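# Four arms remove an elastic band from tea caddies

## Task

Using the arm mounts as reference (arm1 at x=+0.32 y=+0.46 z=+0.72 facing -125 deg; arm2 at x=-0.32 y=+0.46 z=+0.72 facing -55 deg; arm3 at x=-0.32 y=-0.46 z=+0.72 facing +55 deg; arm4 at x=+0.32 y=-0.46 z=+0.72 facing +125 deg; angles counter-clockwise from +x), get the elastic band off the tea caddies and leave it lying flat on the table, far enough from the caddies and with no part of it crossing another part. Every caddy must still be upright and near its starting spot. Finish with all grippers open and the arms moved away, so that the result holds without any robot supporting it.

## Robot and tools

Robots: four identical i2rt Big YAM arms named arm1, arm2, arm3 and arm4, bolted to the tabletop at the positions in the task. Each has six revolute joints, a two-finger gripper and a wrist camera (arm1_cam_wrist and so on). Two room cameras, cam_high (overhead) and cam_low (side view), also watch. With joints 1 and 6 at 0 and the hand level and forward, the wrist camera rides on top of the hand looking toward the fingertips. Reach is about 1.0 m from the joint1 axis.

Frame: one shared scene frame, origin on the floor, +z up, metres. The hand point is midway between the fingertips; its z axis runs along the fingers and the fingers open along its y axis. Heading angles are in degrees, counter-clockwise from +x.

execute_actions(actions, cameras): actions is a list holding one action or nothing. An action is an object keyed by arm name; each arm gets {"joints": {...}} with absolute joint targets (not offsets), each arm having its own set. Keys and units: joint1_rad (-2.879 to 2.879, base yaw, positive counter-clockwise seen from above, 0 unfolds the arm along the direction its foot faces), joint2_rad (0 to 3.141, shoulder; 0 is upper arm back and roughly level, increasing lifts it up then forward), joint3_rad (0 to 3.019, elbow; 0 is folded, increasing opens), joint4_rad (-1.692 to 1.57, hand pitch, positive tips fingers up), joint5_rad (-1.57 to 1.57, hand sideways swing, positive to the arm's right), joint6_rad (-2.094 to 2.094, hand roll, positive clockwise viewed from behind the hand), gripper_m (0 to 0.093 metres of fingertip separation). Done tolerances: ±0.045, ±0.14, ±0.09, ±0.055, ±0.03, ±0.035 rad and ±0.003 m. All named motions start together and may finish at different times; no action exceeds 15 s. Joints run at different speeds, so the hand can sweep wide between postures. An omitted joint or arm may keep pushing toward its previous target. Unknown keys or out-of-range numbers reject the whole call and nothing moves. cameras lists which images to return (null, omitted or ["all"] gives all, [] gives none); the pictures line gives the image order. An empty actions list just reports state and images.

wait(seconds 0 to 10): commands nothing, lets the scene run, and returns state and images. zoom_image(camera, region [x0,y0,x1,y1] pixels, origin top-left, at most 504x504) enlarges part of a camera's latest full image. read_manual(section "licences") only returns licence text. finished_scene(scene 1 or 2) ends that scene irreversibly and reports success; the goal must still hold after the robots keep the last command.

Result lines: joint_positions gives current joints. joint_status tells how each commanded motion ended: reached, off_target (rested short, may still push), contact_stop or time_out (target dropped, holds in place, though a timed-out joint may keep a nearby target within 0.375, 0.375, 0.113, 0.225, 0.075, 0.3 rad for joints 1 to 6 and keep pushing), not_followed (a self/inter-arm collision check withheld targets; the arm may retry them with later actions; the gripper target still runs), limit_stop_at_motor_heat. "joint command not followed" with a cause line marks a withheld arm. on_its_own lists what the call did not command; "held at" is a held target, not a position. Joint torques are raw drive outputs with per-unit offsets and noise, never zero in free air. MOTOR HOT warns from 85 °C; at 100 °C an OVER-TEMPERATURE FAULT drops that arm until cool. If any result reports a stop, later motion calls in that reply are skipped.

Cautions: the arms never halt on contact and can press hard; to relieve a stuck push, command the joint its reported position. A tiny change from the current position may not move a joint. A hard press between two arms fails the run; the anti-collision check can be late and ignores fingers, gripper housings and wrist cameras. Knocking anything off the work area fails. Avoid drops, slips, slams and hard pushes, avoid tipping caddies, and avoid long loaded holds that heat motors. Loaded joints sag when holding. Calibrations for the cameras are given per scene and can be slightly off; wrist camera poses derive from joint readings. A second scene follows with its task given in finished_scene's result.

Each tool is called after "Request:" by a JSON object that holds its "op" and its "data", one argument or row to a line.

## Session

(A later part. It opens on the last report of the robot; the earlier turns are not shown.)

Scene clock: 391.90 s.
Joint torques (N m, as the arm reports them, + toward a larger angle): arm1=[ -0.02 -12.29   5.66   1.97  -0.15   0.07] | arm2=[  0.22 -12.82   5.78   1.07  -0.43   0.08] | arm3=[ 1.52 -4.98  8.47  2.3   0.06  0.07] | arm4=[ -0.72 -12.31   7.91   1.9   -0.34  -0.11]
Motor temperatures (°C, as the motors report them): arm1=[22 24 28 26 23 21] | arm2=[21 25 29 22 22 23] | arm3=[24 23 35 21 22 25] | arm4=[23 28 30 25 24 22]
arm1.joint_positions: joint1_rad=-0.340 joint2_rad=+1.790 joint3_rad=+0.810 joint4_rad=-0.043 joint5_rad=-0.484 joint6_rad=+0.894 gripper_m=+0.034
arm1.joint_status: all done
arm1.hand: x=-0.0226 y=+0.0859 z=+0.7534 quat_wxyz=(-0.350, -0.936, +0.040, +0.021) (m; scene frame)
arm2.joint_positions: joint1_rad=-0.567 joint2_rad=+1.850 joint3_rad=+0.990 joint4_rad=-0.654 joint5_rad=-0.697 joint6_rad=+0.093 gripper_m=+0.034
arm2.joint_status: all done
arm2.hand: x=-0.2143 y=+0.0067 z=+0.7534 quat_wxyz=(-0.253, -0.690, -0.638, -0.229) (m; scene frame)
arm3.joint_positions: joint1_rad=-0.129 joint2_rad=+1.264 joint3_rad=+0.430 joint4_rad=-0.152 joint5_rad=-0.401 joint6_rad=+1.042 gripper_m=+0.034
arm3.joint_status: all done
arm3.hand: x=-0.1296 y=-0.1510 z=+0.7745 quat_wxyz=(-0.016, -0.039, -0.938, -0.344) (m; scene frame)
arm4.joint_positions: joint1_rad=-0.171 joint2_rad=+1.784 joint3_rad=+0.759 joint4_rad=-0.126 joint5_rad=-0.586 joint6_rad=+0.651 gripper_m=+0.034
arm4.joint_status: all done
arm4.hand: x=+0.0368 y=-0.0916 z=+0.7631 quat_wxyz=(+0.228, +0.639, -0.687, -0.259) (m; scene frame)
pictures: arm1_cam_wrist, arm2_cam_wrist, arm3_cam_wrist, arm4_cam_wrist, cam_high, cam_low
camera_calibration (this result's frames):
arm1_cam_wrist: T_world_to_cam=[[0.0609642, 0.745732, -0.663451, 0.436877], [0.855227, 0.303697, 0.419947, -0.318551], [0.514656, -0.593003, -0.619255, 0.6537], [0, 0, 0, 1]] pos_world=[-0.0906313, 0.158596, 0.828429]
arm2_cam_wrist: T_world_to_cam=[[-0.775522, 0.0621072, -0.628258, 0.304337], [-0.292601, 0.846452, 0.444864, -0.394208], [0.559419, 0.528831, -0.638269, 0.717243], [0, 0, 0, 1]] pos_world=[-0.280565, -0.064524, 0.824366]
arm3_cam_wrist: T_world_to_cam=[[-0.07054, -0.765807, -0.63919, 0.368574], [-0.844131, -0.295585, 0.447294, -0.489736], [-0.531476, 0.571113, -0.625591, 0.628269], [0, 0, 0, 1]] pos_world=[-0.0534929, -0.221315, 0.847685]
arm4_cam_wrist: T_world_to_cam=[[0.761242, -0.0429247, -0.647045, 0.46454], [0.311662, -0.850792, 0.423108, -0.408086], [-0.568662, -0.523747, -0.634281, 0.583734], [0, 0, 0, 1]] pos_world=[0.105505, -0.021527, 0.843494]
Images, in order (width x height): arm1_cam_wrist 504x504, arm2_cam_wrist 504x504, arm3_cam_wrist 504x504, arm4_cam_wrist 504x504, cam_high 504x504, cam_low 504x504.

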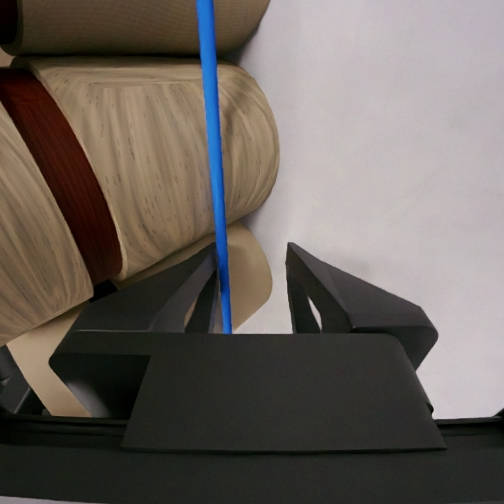

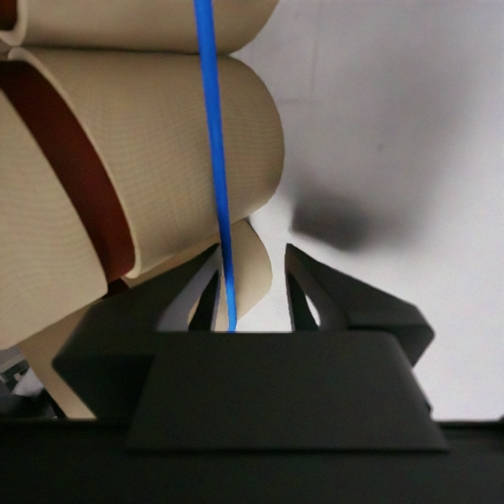

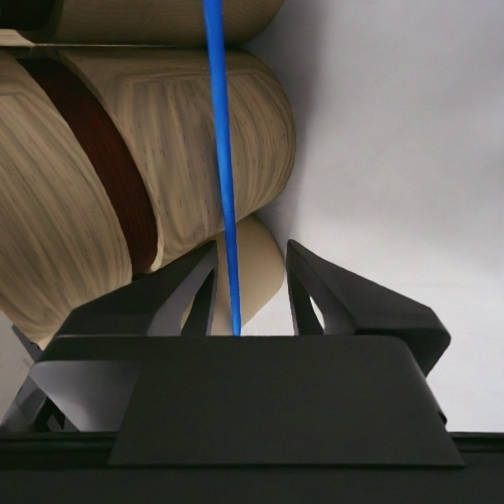

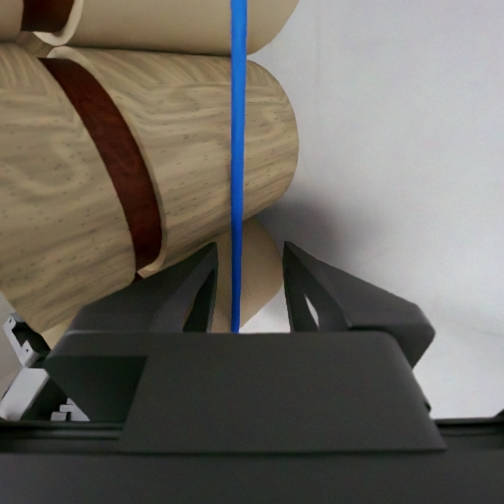

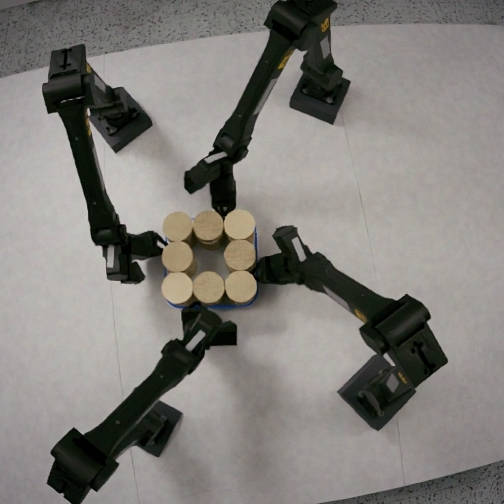

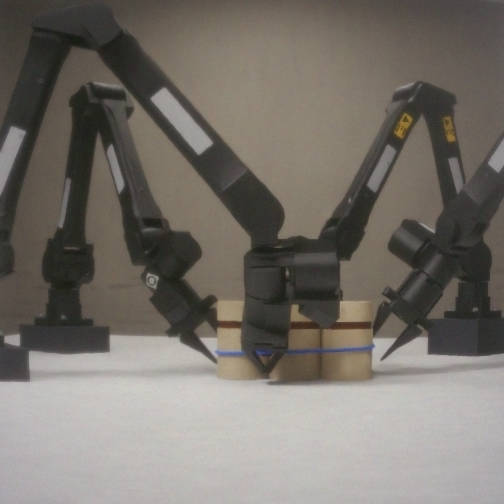

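Request:
{"op": "zoom_image", "data": {
  "camera": "arm1_cam_wrist",
  "region": [180, 200, 320, 340]
}}

Request:
{"op": "zoom_image", "data": {
  "camera": "arm2_cam_wrist",
  "region": [180, 200, 320, 340]
}}

Request:
{"op": "zoom_image", "data": {
  "camera": "cam_high",
  "region": [140, 190, 290, 340]
}}

Request:
{"op": "zoom_image", "data": {
  "camera": "cam_low",
  "region": [170, 280, 430, 400]
}}

Region (180, 200, 320, 340) of arm1_cam_wrist's 504x504 image, scaled by 3.600, with more detail than that image has.

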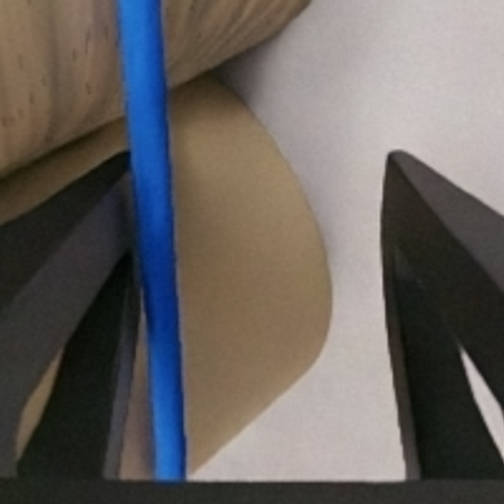

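Region (180, 200, 320, 340) of arm2_cam_wrist's 504x504 image, scaled by 3.600, with more detail than that image has.

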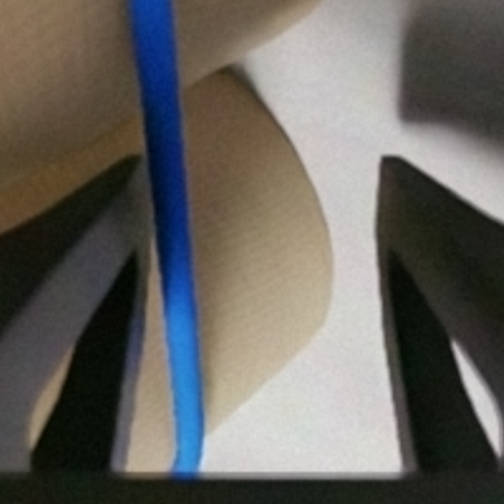

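Region (140, 190, 290, 340) of cam_high's 504x504 image, scaled by 3.360, with more detail than that image has.

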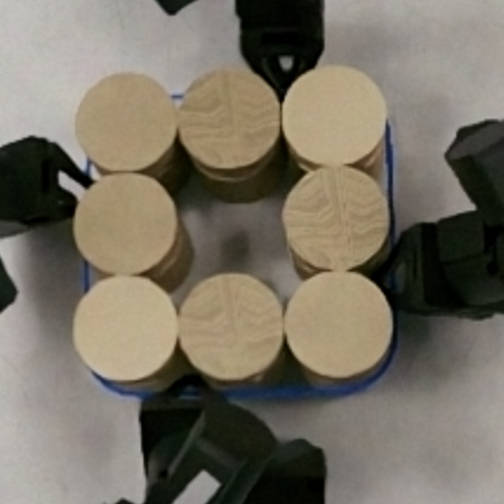

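Region (170, 280, 430, 400) of cam_low's 504x504 image, scaled by 1.938, with more detail than that image has; it fills the top 233 rows of this view, and the rest is white.

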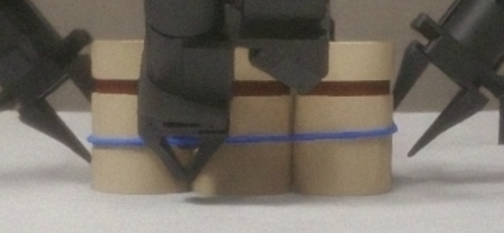

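Request:
{"op": "zoom_image", "data": {
  "camera": "arm3_cam_wrist",
  "region": [180, 200, 320, 340]
}}

Request:
{"op": "zoom_image", "data": {
  "camera": "arm4_cam_wrist",
  "region": [180, 200, 320, 340]
}}

Region (180, 200, 320, 340) of arm3_cam_wrist's 504x504 image, scaled by 3.600, with more detail than that image has.

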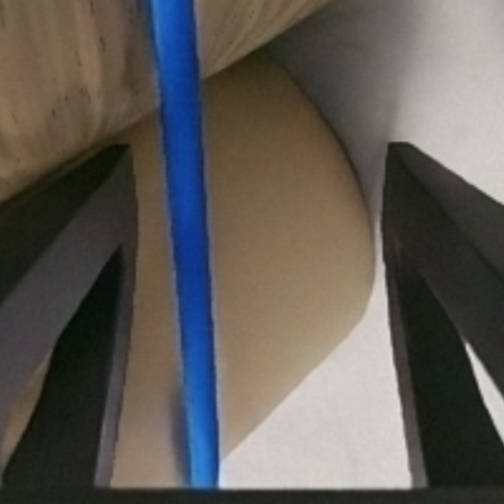

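Region (180, 200, 320, 340) of arm4_cam_wrist's 504x504 image, scaled by 3.600, with more detail than that image has.

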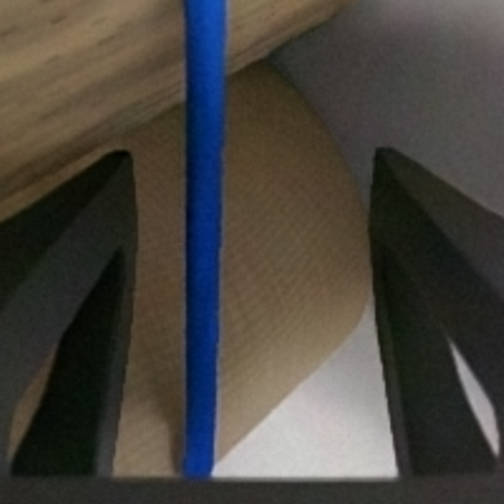

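Request:
{"op": "execute_actions", "data": {
  "actions": [
    {"arm1":{"joints":{"gripper_m":0.001}},"arm2":{"joints":{"gripper_m":0.001}},"arm3":{"joints":{"gripper_m":0.001}},"arm4":{"joints":{"gripper_m":0.001}}}
  ]
}}

Scene clock: 414.93 s.
Joint torques (N m, as the arm reports them, + toward a larger angle): arm1=[  0.1  -12.42   5.68   1.96  -0.15   0.07] | arm2=[  0.23 -12.76   5.64   0.8   -0.38   0.02] | arm3=[ 1.78 -5.54  8.64  2.31  0.06  0.09] | arm4=[ -0.82 -11.8    7.85   1.86  -0.33  -0.11]
Motor temperatures (°C, as the motors report them): arm1=[22 25 29 26 23 21] | arm2=[21 26 29 23 22 23] | arm3=[24 23 33 21 22 25] | arm4=[23 28 29 25 24 22]
arm1.joint_positions: joint1_rad=-0.340 joint2_rad=+1.790 joint3_rad=+0.810 joint4_rad=-0.042 joint5_rad=-0.484 joint6_rad=+0.895 gripper_m=+0.002
arm1.joint_status: all done
arm1.hand: x=-0.0228 y=+0.0857 z=+0.7535 quat_wxyz=(-0.350, -0.935, +0.041, +0.021) (m; scene frame)
arm2.joint_positions: joint1_rad=-0.567 joint2_rad=+1.850 joint3_rad=+0.990 joint4_rad=-0.654 joint5_rad=-0.697 joint6_rad=+0.094 gripper_m=+0.002
arm2.joint_status: all done
arm2.hand: x=-0.2143 y=+0.0067 z=+0.7534 quat_wxyz=(-0.253, -0.690, -0.638, -0.229) (m; scene frame)
arm3.joint_positions: joint1_rad=-0.129 joint2_rad=+1.264 joint3_rad=+0.430 joint4_rad=-0.152 joint5_rad=-0.401 joint6_rad=+1.043 gripper_m=+0.002
arm3.joint_status: all done
arm3.hand: x=-0.1296 y=-0.1510 z=+0.7745 quat_wxyz=(-0.016, -0.040, -0.938, -0.344) (m; scene frame)
arm4.joint_positions: joint1_rad=-0.171 joint2_rad=+1.784 joint3_rad=+0.759 joint4_rad=-0.126 joint5_rad=-0.586 joint6_rad=+0.651 gripper_m=+0.002
arm4.joint_status: all done
arm4.hand: x=+0.0368 y=-0.0916 z=+0.7631 quat_wxyz=(+0.228, +0.639, -0.687, -0.259) (m; scene frame)
pictures: arm1_cam_wrist, arm2_cam_wrist, arm3_cam_wrist, arm4_cam_wrist, cam_high, cam_low
camera_calibration (this result's frames):
arm1_cam_wrist: T_world_to_cam=[[0.0611341, 0.745189, -0.664045, 0.437577], [0.85557, 0.30352, 0.419376, -0.317963], [0.514065, -0.593775, -0.619006, 0.653656], [0, 0, 0, 1]] pos_world=[-0.0907328, 0.158555, 0.828534]
arm2_cam_wrist: T_world_to_cam=[[-0.775221, 0.0628456, -0.628556, 0.304687], [-0.292315, 0.8464, 0.44515, -0.394367], [0.559986, 0.528826, -0.637777, 0.716991], [0, 0, 0, 1]] pos_world=[-0.280584, -0.0645189, 0.824345]
arm3_cam_wrist: T_world_to_cam=[[-0.0709199, -0.765772, -0.63919, 0.36853], [-0.844107, -0.295349, 0.447495, -0.489853], [-0.531463, 0.571281, -0.625448, 0.628186], [0, 0, 0, 1]] pos_world=[-0.0534954, -0.221338, 0.847665]
arm4_cam_wrist: T_world_to_cam=[[0.761214, -0.043305, -0.647053, 0.464512], [0.311425, -0.850778, 0.42331, -0.40823], [-0.56883, -0.523738, -0.634138, 0.583632], [0, 0, 0, 1]] pos_world=[0.105527, -0.0215272, 0.843475]
Images, in order (width x height): arm1_cam_wrist 504x504, arm2_cam_wrist 504x504, arm3_cam_wrist 504x504, arm4_cam_wrist 504x504, cam_high 504x504, cam_low 504x504.

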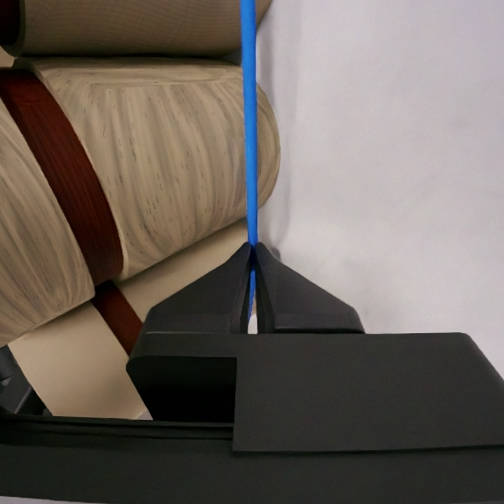

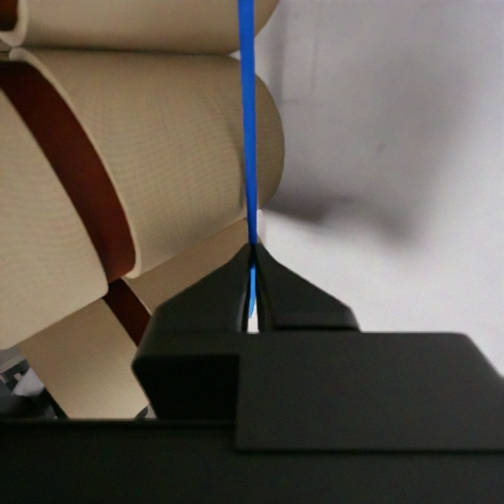

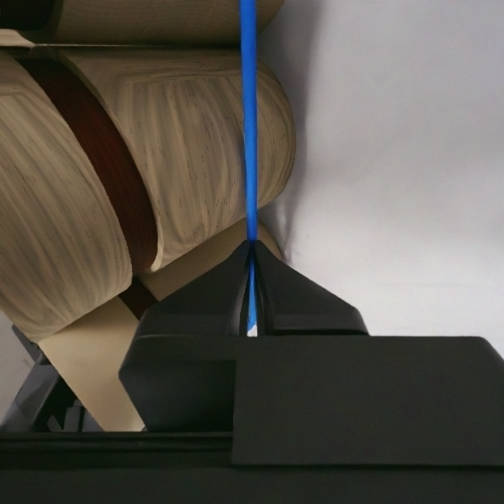

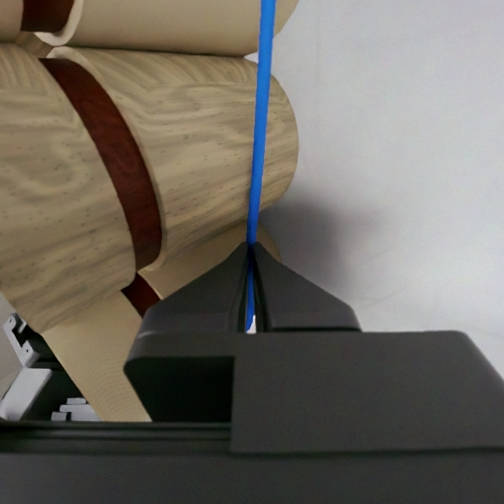

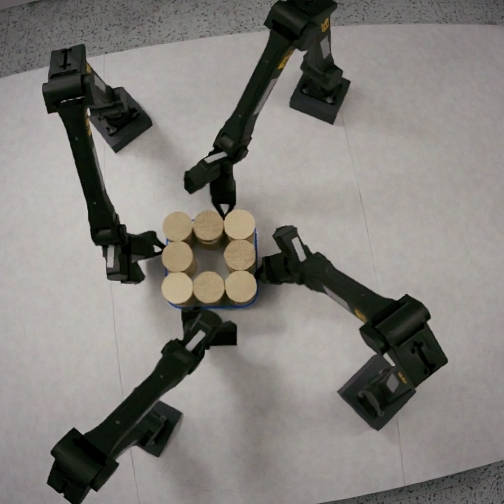

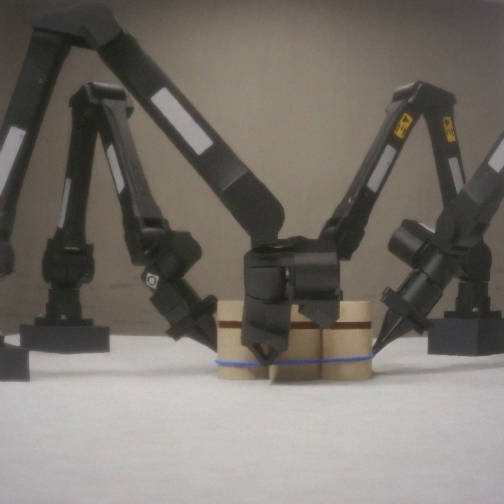

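Request:
{"op": "zoom_image", "data": {
  "camera": "cam_low",
  "region": [190, 310, 410, 395]
}}

Request:
{"op": "zoom_image", "data": {
  "camera": "arm1_cam_wrist",
  "region": [210, 210, 300, 340]
}}

Request:
{"op": "zoom_image", "data": {
  "camera": "arm2_cam_wrist",
  "region": [210, 210, 300, 340]
}}

Request:
{"op": "zoom_image", "data": {
  "camera": "arm3_cam_wrist",
  "region": [210, 210, 300, 340]
}}

Request:
{"op": "zoom_image", "data": {
  "camera": "arm4_cam_wrist",
  "region": [210, 210, 300, 340]
}}

Request:
{"op": "zoom_image", "data": {
  "camera": "cam_high",
  "region": [140, 190, 290, 340]
}}

Region (190, 310, 410, 395) of cam_low's 504x504 image, scaled by 2.291, with more detail than that image has; it fills the top 195 rows of this view, and the rest is white.

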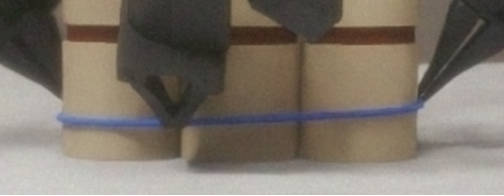

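Region (210, 210, 300, 340) of arm1_cam_wrist's 504x504 image, scaled by 3.877, with more detail than that image has; it fills the left 349 columns of this view, and the rest is white.

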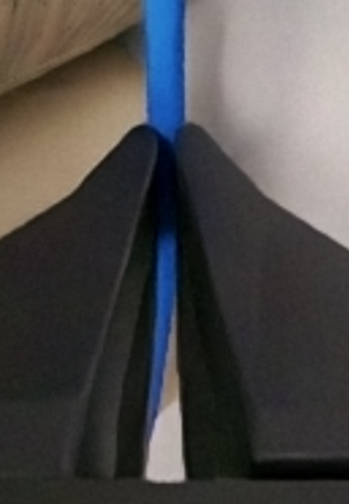

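Region (210, 210, 300, 340) of arm2_cam_wrist's 504x504 image, scaled by 3.877, with more detail than that image has; it fills the left 349 columns of this view, and the rest is white.

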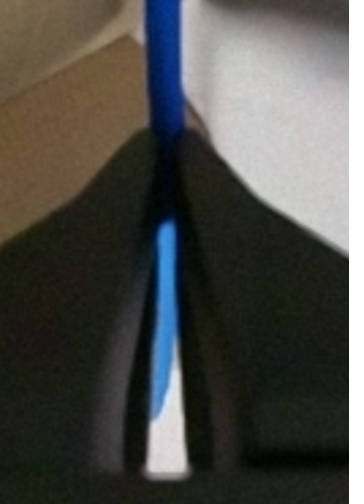

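Region (210, 210, 300, 340) of arm3_cam_wrist's 504x504 image, scaled by 3.877, with more detail than that image has; it fills the left 349 columns of this view, and the rest is white.

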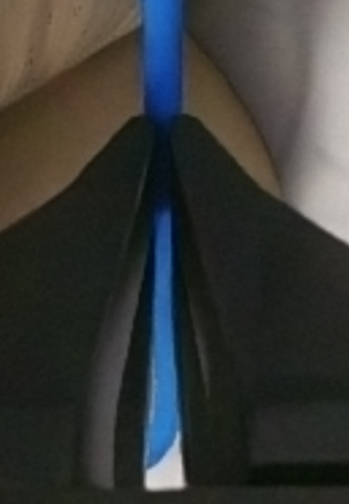

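Region (210, 210, 300, 340) of arm4_cam_wrist's 504x504 image, scaled by 3.877, with more detail than that image has; it fills the left 349 columns of this view, and the rest is white.

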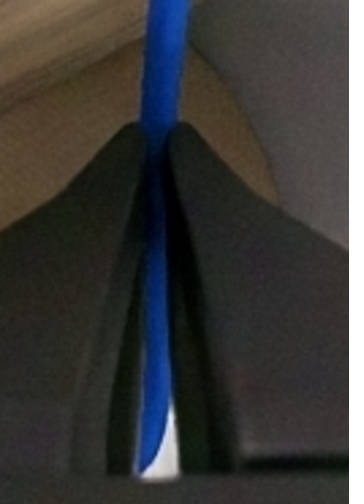

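Region (140, 190, 290, 340) of cam_high's 504x504 image, scaled by 3.360, with more detail than that image has.

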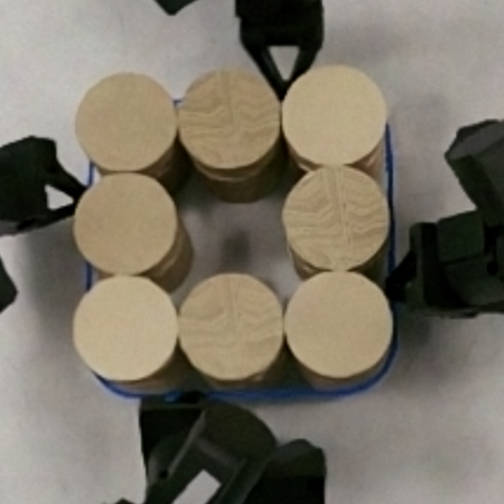

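Request:
{"op": "execute_actions", "data": {
  "actions": [
    {"arm1":{"joints":{"gripper_m":0.016}},"arm2":{"joints":{"gripper_m":0.016}},"arm3":{"joints":{"gripper_m":0.016}},"arm4":{"joints":{"gripper_m":0.016}}}
  ],
  "cameras": ["arm1_cam_wrist","arm2_cam_wrist","arm3_cam_wrist","arm4_cam_wrist","cam_low"]
}}

Scene clock: 450.43 s.
Joint torques (N m, as the arm reports them, + toward a larger angle): arm1=[ -0.01 -12.24   5.64   1.96  -0.15   0.07] | arm2=[  0.74 -12.8    5.43   1.09  -0.38   0.05] | arm3=[ 1.65 -5.34  8.38  2.36  0.07  0.07] | arm4=[ -1.08 -12.45   7.8    1.93  -0.33  -0.07]
Motor temperatures (°C, as the motors report them): arm1=[22 25 29 26 23 21] | arm2=[21 26 29 23 22 23] | arm3=[24 23 33 21 22 25] | arm4=[23 28 29 25 24 22]
arm1.joint_positions: joint1_rad=-0.340 joint2_rad=+1.790 joint3_rad=+0.810 joint4_rad=-0.042 joint5_rad=-0.484 joint6_rad=+0.895 gripper_m=+0.016
arm1.joint_status: all done
arm1.hand: x=-0.0228 y=+0.0857 z=+0.7535 quat_wxyz=(-0.350, -0.935, +0.041, +0.021) (m; scene frame)
arm2.joint_positions: joint1_rad=-0.567 joint2_rad=+1.850 joint3_rad=+0.990 joint4_rad=-0.654 joint5_rad=-0.697 joint6_rad=+0.094 gripper_m=+0.016
arm2.joint_status: all done
arm2.hand: x=-0.2143 y=+0.0067 z=+0.7534 quat_wxyz=(-0.253, -0.690, -0.638, -0.229) (m; scene frame)
arm3.joint_positions: joint1_rad=-0.129 joint2_rad=+1.264 joint3_rad=+0.430 joint4_rad=-0.152 joint5_rad=-0.401 joint6_rad=+1.043 gripper_m=+0.016
arm3.joint_status: all done
arm3.hand: x=-0.1296 y=-0.1510 z=+0.7745 quat_wxyz=(-0.016, -0.040, -0.938, -0.344) (m; scene frame)
arm4.joint_positions: joint1_rad=-0.171 joint2_rad=+1.784 joint3_rad=+0.759 joint4_rad=-0.126 joint5_rad=-0.586 joint6_rad=+0.652 gripper_m=+0.016
arm4.joint_status: all done
arm4.hand: x=+0.0368 y=-0.0916 z=+0.7631 quat_wxyz=(+0.228, +0.639, -0.687, -0.259) (m; scene frame)
pictures: arm1_cam_wrist, arm2_cam_wrist, arm3_cam_wrist, arm4_cam_wrist, cam_low
camera_calibration (this result's frames):
arm1_cam_wrist: T_world_to_cam=[[0.0611341, 0.745189, -0.664045, 0.437577], [0.85557, 0.30352, 0.419376, -0.317963], [0.514065, -0.593775, -0.619006, 0.653656], [0, 0, 0, 1]] pos_world=[-0.0907328, 0.158555, 0.828534]
arm2_cam_wrist: T_world_to_cam=[[-0.775221, 0.0628456, -0.628556, 0.304687], [-0.292315, 0.8464, 0.44515, -0.394367], [0.559986, 0.528826, -0.637777, 0.716991], [0, 0, 0, 1]] pos_world=[-0.280584, -0.0645189, 0.824345]
arm3_cam_wrist: T_world_to_cam=[[-0.0709199, -0.765772, -0.63919, 0.36853], [-0.844107, -0.295349, 0.447495, -0.489853], [-0.531463, 0.571281, -0.625448, 0.628186], [0, 0, 0, 1]] pos_world=[-0.0534954, -0.221338, 0.847665]
arm4_cam_wrist: T_world_to_cam=[[0.761186, -0.0436854, -0.647061, 0.464485], [0.311188, -0.850765, 0.423511, -0.408373], [-0.568998, -0.523728, -0.633995, 0.58353], [0, 0, 0, 1]] pos_world=[0.105549, -0.0215274, 0.843456]
Images, in order (width x height): arm1_cam_wrist 504x504, arm2_cam_wrist 504x504, arm3_cam_wrist 504x504, arm4_cam_wrist 504x504, cam_low 504x504.

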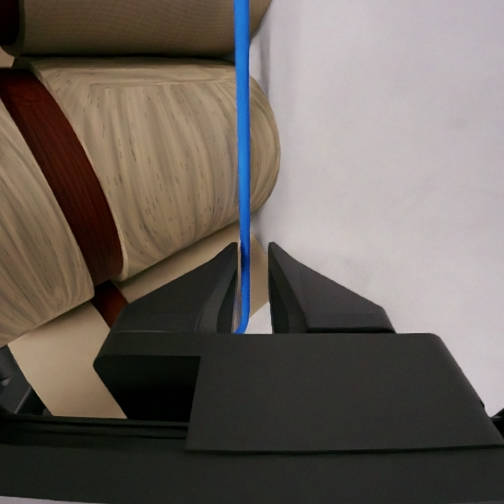

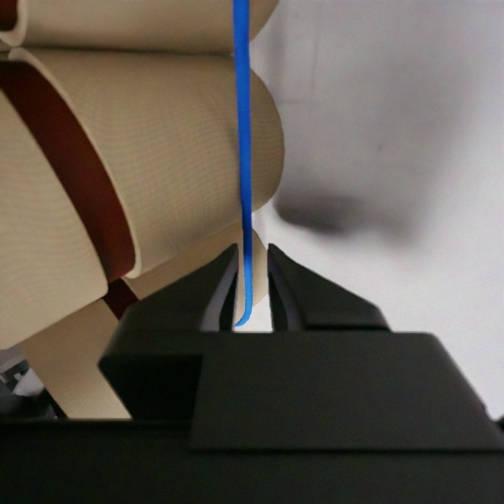

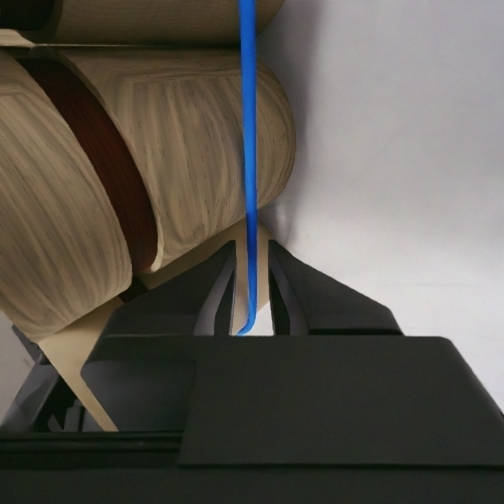

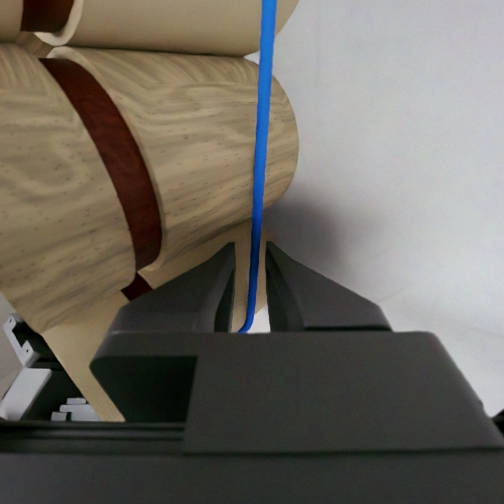

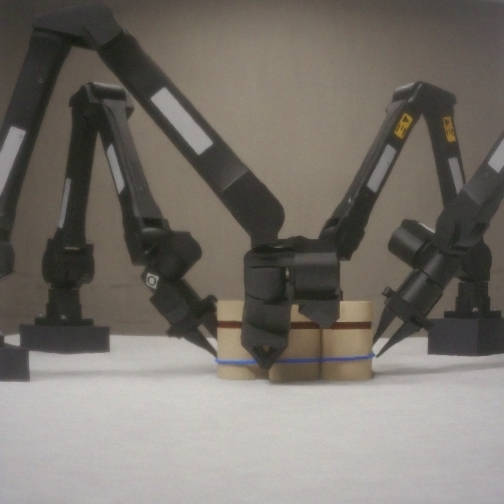

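Request:
{"op": "execute_actions", "data": {
  "actions": [
    {"arm1":{"joints":{"joint1_rad":-0.317,"joint2_rad":1.824,"joint4_rad":0.05}},"arm2":{"joints":{"joint1_rad":-0.54,"joint2_rad":1.891,"joint4_rad":-0.607}},"arm3":{"joints":{"joint1_rad":-0.101,"joint2_rad":1.312,"joint4_rad":-0.078}},"arm4":{"joints":{"joint1_rad":-0.156,"joint2_rad":1.819,"joint4_rad":-0.059}}}
  ]
}}

Scene clock: 469.83 s.
Joint torques (N m, as the arm reports them, + toward a larger angle): arm1=[  0.23 -11.76   5.58   2.06  -0.15   0.07] | arm2=[  1.13 -11.96   5.52   0.9   -0.41  -0.03] | arm3=[ 1.9  -4.45  8.34  2.36  0.06  0.09] | arm4=[ -0.38 -11.95   7.67   1.87  -0.33  -0.11]
Motor temperatures (°C, as the motors report them): arm1=[22 25 29 26 23 21] | arm2=[21 26 29 23 22 23] | arm3=[24 23 33 21 22 25] | arm4=[23 28 29 25 24 22]
arm1.joint_positions: joint1_rad=-0.325 joint2_rad=+1.820 joint3_rad=+0.810 joint4_rad=+0.031 joint5_rad=-0.484 joint6_rad=+0.895 gripper_m=+0.016
arm1.joint_status: all done
arm1.hand: x=-0.0244 y=+0.0750 z=+0.7480 quat_wxyz=(-0.364, -0.930, +0.028, +0.034) (m; scene frame)
arm2.joint_positions: joint1_rad=-0.548 joint2_rad=+1.862 joint3_rad=+0.990 joint4_rad=-0.627 joint5_rad=-0.697 joint6_rad=+0.094 gripper_m=+0.016
arm2.joint_status: all done
arm2.hand: x=-0.2055 y=+0.0050 z=+0.7485 quat_wxyz=(-0.255, -0.682, -0.647, -0.226) (m; scene frame)
arm3.joint_positions: joint1_rad=-0.116 joint2_rad=+1.296 joint3_rad=+0.430 joint4_rad=-0.101 joint5_rad=-0.401 joint6_rad=+1.043 gripper_m=+0.016
arm3.joint_status: all done
arm3.hand: x=-0.1291 y=-0.1434 z=+0.7704 quat_wxyz=(-0.020, -0.032, -0.936, -0.351) (m; scene frame)
arm4.joint_positions: joint1_rad=-0.162 joint2_rad=+1.817 joint3_rad=+0.759 joint4_rad=-0.075 joint5_rad=-0.586 joint6_rad=+0.652 gripper_m=+0.016
arm4.joint_status: all done
arm4.hand: x=+0.0315 y=-0.0904 z=+0.7531 quat_wxyz=(+0.227, +0.643, -0.681, -0.266) (m; scene frame)
pictures: arm1_cam_wrist, arm2_cam_wrist, arm3_cam_wrist, arm4_cam_wrist, cam_high, cam_low
camera_calibration (this result's frames):
arm1_cam_wrist: T_world_to_cam=[[0.0279681, 0.727504, -0.685533, 0.458639], [0.86454, 0.326655, 0.381925, -0.284524], [0.501785, -0.603353, -0.619821, 0.645724], [0, 0, 0, 1]] pos_world=[-0.0908591, 0.148878, 0.823312]
arm2_cam_wrist: T_world_to_cam=[[-0.776327, 0.0381583, -0.629175, 0.308881], [-0.308759, 0.847195, 0.432352, -0.381965], [0.549532, 0.52991, -0.645918, 0.713739], [0, 0, 0, 1]] pos_world=[-0.270365, -0.0664045, 0.8205]
arm3_cam_wrist: T_world_to_cam=[[-0.0526267, -0.757398, -0.650829, 0.384234], [-0.846082, -0.312373, 0.431936, -0.47602], [-0.530449, 0.573386, -0.624381, 0.621204], [0, 0, 0, 1]] pos_world=[-0.0530137, -0.213868, 0.843549]
arm4_cam_wrist: T_world_to_cam=[[0.756382, -0.026255, -0.653603, 0.468743], [0.322288, -0.854542, 0.407294, -0.389901], [-0.569225, -0.518718, -0.637899, 0.57827], [0, 0, 0, 1]] pos_world=[0.100277, -0.0209209, 0.834054]
Images, in order (width x height): arm1_cam_wrist 504x504, arm2_cam_wrist 504x504, arm3_cam_wrist 504x504, arm4_cam_wrist 504x504, cam_high 504x504, cam_low 504x504.

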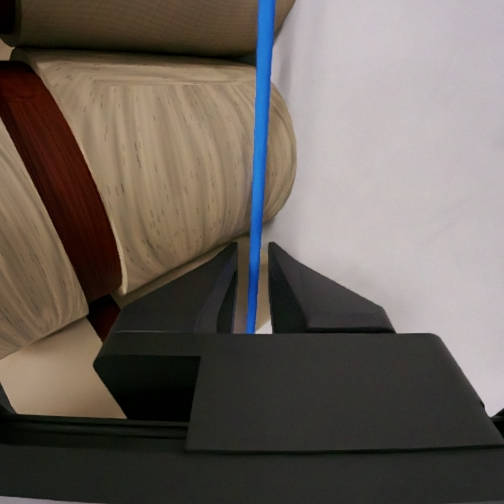

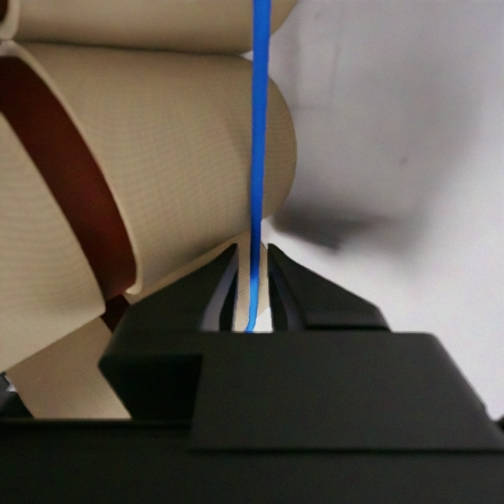

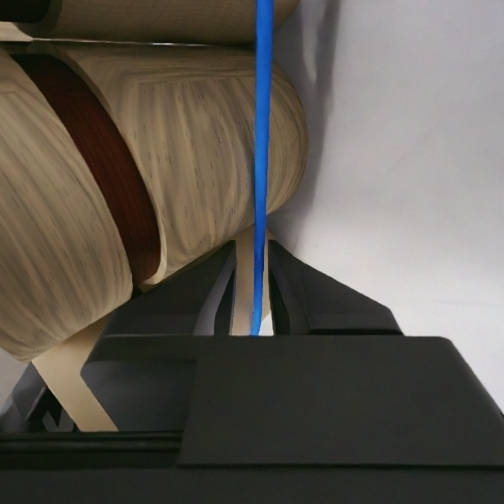

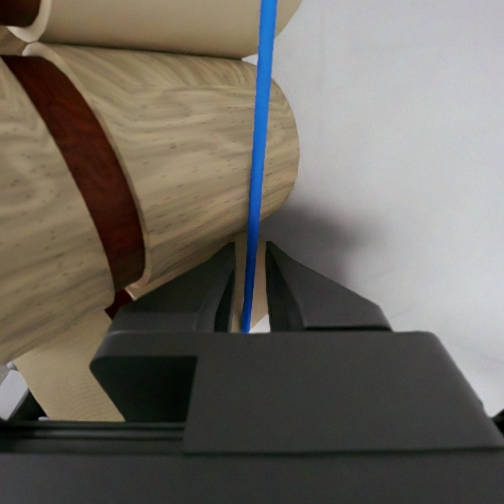

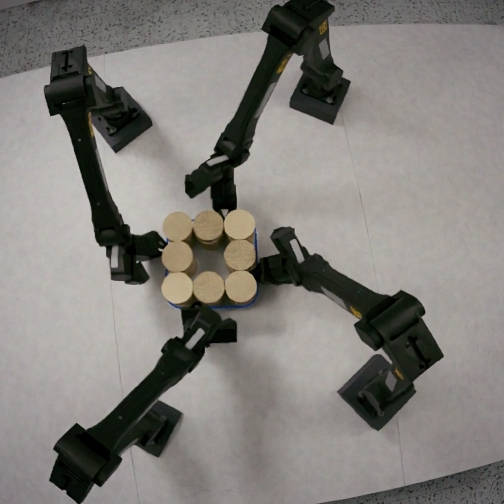

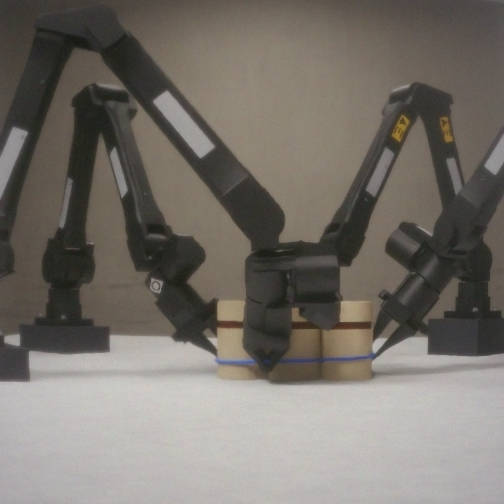

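Request:
{"op": "execute_actions", "data": {
  "actions": [
    {"arm1":{"joints":{"gripper_m":0.0}},"arm2":{"joints":{"gripper_m":0.0}},"arm3":{"joints":{"gripper_m":0.0}},"arm4":{"joints":{"gripper_m":0.0}}}
  ]
}}

Scene clock: 475.93 s.
Joint torques (N m, as the arm reports them, + toward a larger angle): arm1=[  0.24 -11.79   5.52   2.06  -0.15   0.07] | arm2=[  0.29 -11.95   5.76   1.09  -0.42  -0.01] | arm3=[ 1.75 -4.82  8.11  2.35  0.03  0.07] | arm4=[ -0.37 -11.68   7.62   1.87  -0.32  -0.08]
Motor temperatures (°C, as the motors report them): arm1=[22 25 29 26 23 21] | arm2=[21 26 29 23 23 23] | arm3=[24 23 33 21 22 25] | arm4=[23 28 29 25 24 22]
arm1.joint_positions: joint1_rad=-0.325 joint2_rad=+1.820 joint3_rad=+0.810 joint4_rad=+0.031 joint5_rad=-0.484 joint6_rad=+0.895 gripper_m=+0.003
arm1.joint_status: all done
arm1.hand: x=-0.0244 y=+0.0750 z=+0.7480 quat_wxyz=(-0.364, -0.930, +0.028, +0.034) (m; scene frame)
arm2.joint_positions: joint1_rad=-0.548 joint2_rad=+1.862 joint3_rad=+0.990 joint4_rad=-0.627 joint5_rad=-0.697 joint6_rad=+0.094 gripper_m=+0.003
arm2.joint_status: all done
arm2.hand: x=-0.2055 y=+0.0050 z=+0.7485 quat_wxyz=(-0.255, -0.682, -0.647, -0.226) (m; scene frame)
arm3.joint_positions: joint1_rad=-0.116 joint2_rad=+1.296 joint3_rad=+0.430 joint4_rad=-0.101 joint5_rad=-0.401 joint6_rad=+1.043 gripper_m=+0.002
arm3.joint_status: all done
arm3.hand: x=-0.1290 y=-0.1435 z=+0.7703 quat_wxyz=(-0.020, -0.032, -0.936, -0.351) (m; scene frame)
arm4.joint_positions: joint1_rad=-0.162 joint2_rad=+1.817 joint3_rad=+0.759 joint4_rad=-0.075 joint5_rad=-0.586 joint6_rad=+0.652 gripper_m=+0.003
arm4.joint_status: all done
arm4.hand: x=+0.0315 y=-0.0904 z=+0.7531 quat_wxyz=(+0.227, +0.643, -0.681, -0.266) (m; scene frame)
pictures: arm1_cam_wrist, arm2_cam_wrist, arm3_cam_wrist, arm4_cam_wrist, cam_high, cam_low
camera_calibration (this result's frames):
arm1_cam_wrist: T_world_to_cam=[[0.0279681, 0.727504, -0.685533, 0.458639], [0.86454, 0.326655, 0.381925, -0.284524], [0.501785, -0.603353, -0.619821, 0.645724], [0, 0, 0, 1]] pos_world=[-0.0908591, 0.148878, 0.823312]
arm2_cam_wrist: T_world_to_cam=[[-0.776327, 0.0381583, -0.629175, 0.308881], [-0.308759, 0.847195, 0.432352, -0.381965], [0.549532, 0.52991, -0.645918, 0.713739], [0, 0, 0, 1]] pos_world=[-0.270365, -0.0664045, 0.8205]
arm3_cam_wrist: T_world_to_cam=[[-0.052641, -0.757521, -0.650685, 0.384071], [-0.846251, -0.312098, 0.431803, -0.475853], [-0.530177, 0.573374, -0.624624, 0.621457], [0, 0, 0, 1]] pos_world=[-0.0529913, -0.213898, 0.843561]
arm4_cam_wrist: T_world_to_cam=[[0.756382, -0.026255, -0.653603, 0.468743], [0.322288, -0.854542, 0.407294, -0.389901], [-0.569225, -0.518718, -0.637899, 0.57827], [0, 0, 0, 1]] pos_world=[0.100277, -0.0209209, 0.834054]
Images, in order (width x height): arm1_cam_wrist 504x504, arm2_cam_wrist 504x504, arm3_cam_wrist 504x504, arm4_cam_wrist 504x504, cam_high 504x504, cam_low 504x504.

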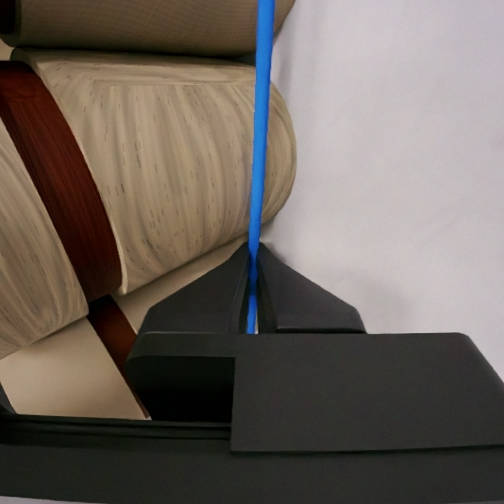

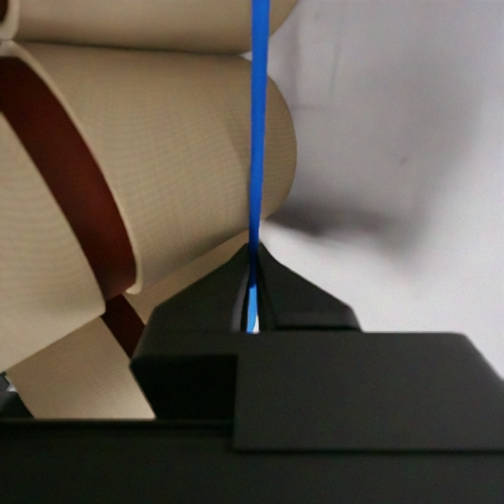

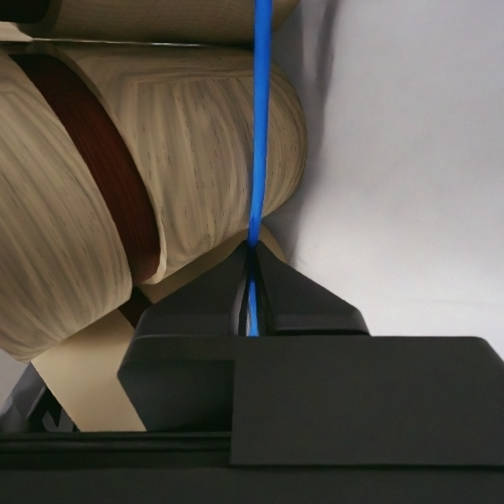

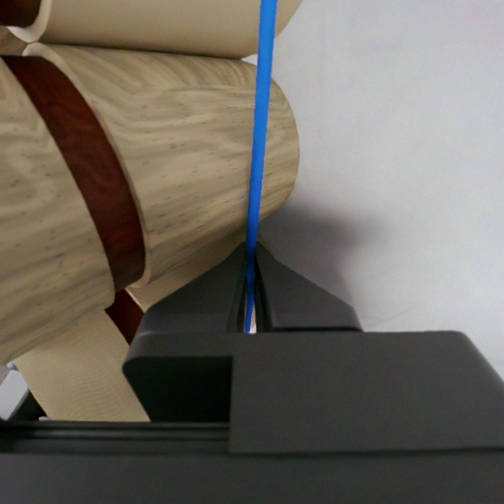

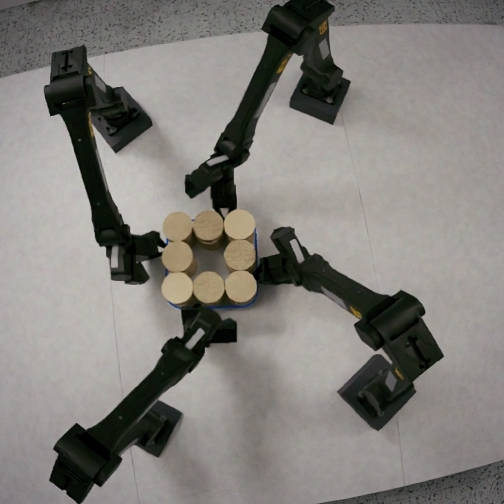

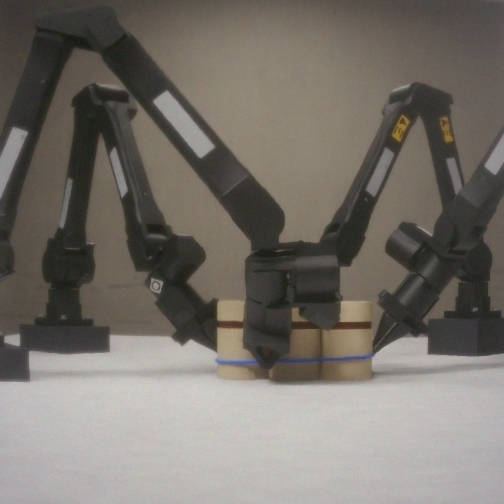

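Request:
{"op": "zoom_image", "data": {
  "camera": "arm1_cam_wrist",
  "region": [215, 215, 295, 295]
}}

Request:
{"op": "zoom_image", "data": {
  "camera": "arm2_cam_wrist",
  "region": [215, 215, 295, 295]
}}

Request:
{"op": "zoom_image", "data": {
  "camera": "arm3_cam_wrist",
  "region": [215, 215, 295, 295]
}}

Request:
{"op": "zoom_image", "data": {
  "camera": "arm4_cam_wrist",
  "region": [215, 215, 295, 295]
}}

Request:
{"op": "zoom_image", "data": {
  "camera": "cam_low",
  "region": [190, 320, 410, 395]
}}

Region (215, 215, 295, 295) of arm1_cam_wrist's 504x504 image, scaled by 6.300, with more detail than that image has.

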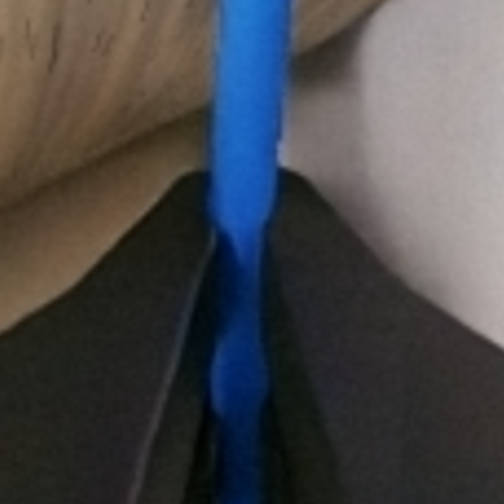

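Region (215, 215, 295, 295) of arm2_cam_wrist's 504x504 image, scaled by 6.300, with more detail than that image has.

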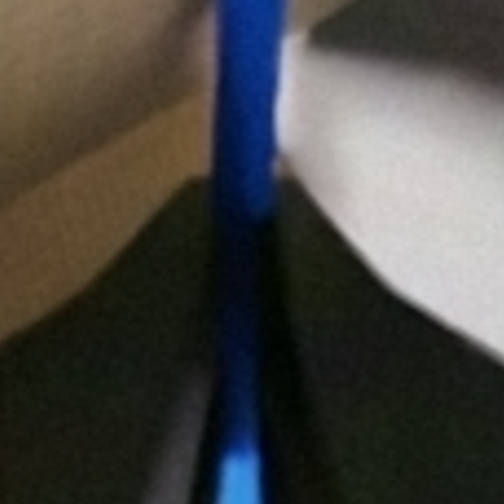

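Region (215, 215, 295, 295) of arm3_cam_wrist's 504x504 image, scaled by 6.300, with more detail than that image has.

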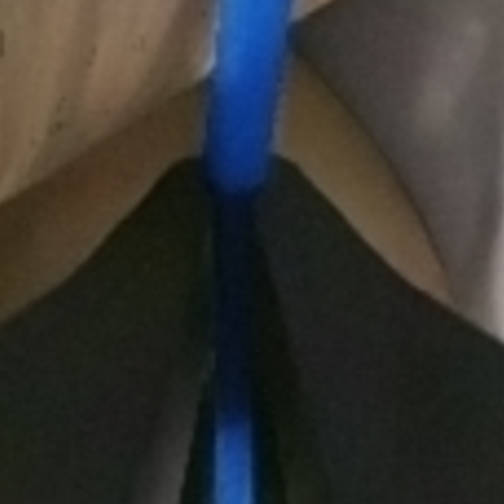

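Region (215, 215, 295, 295) of arm4_cam_wrist's 504x504 image, scaled by 6.300, with more detail than that image has.

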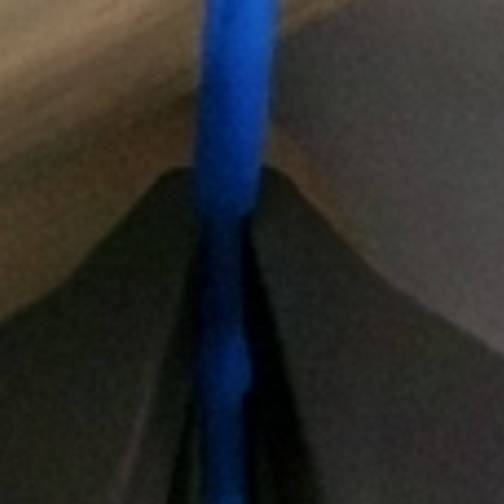

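Region (190, 320, 410, 395) of cam_low's 504x504 image, scaled by 2.291, with more detail than that image has; it fills the top 172 rows of this view, and the rest is white.

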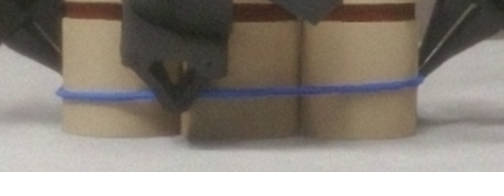

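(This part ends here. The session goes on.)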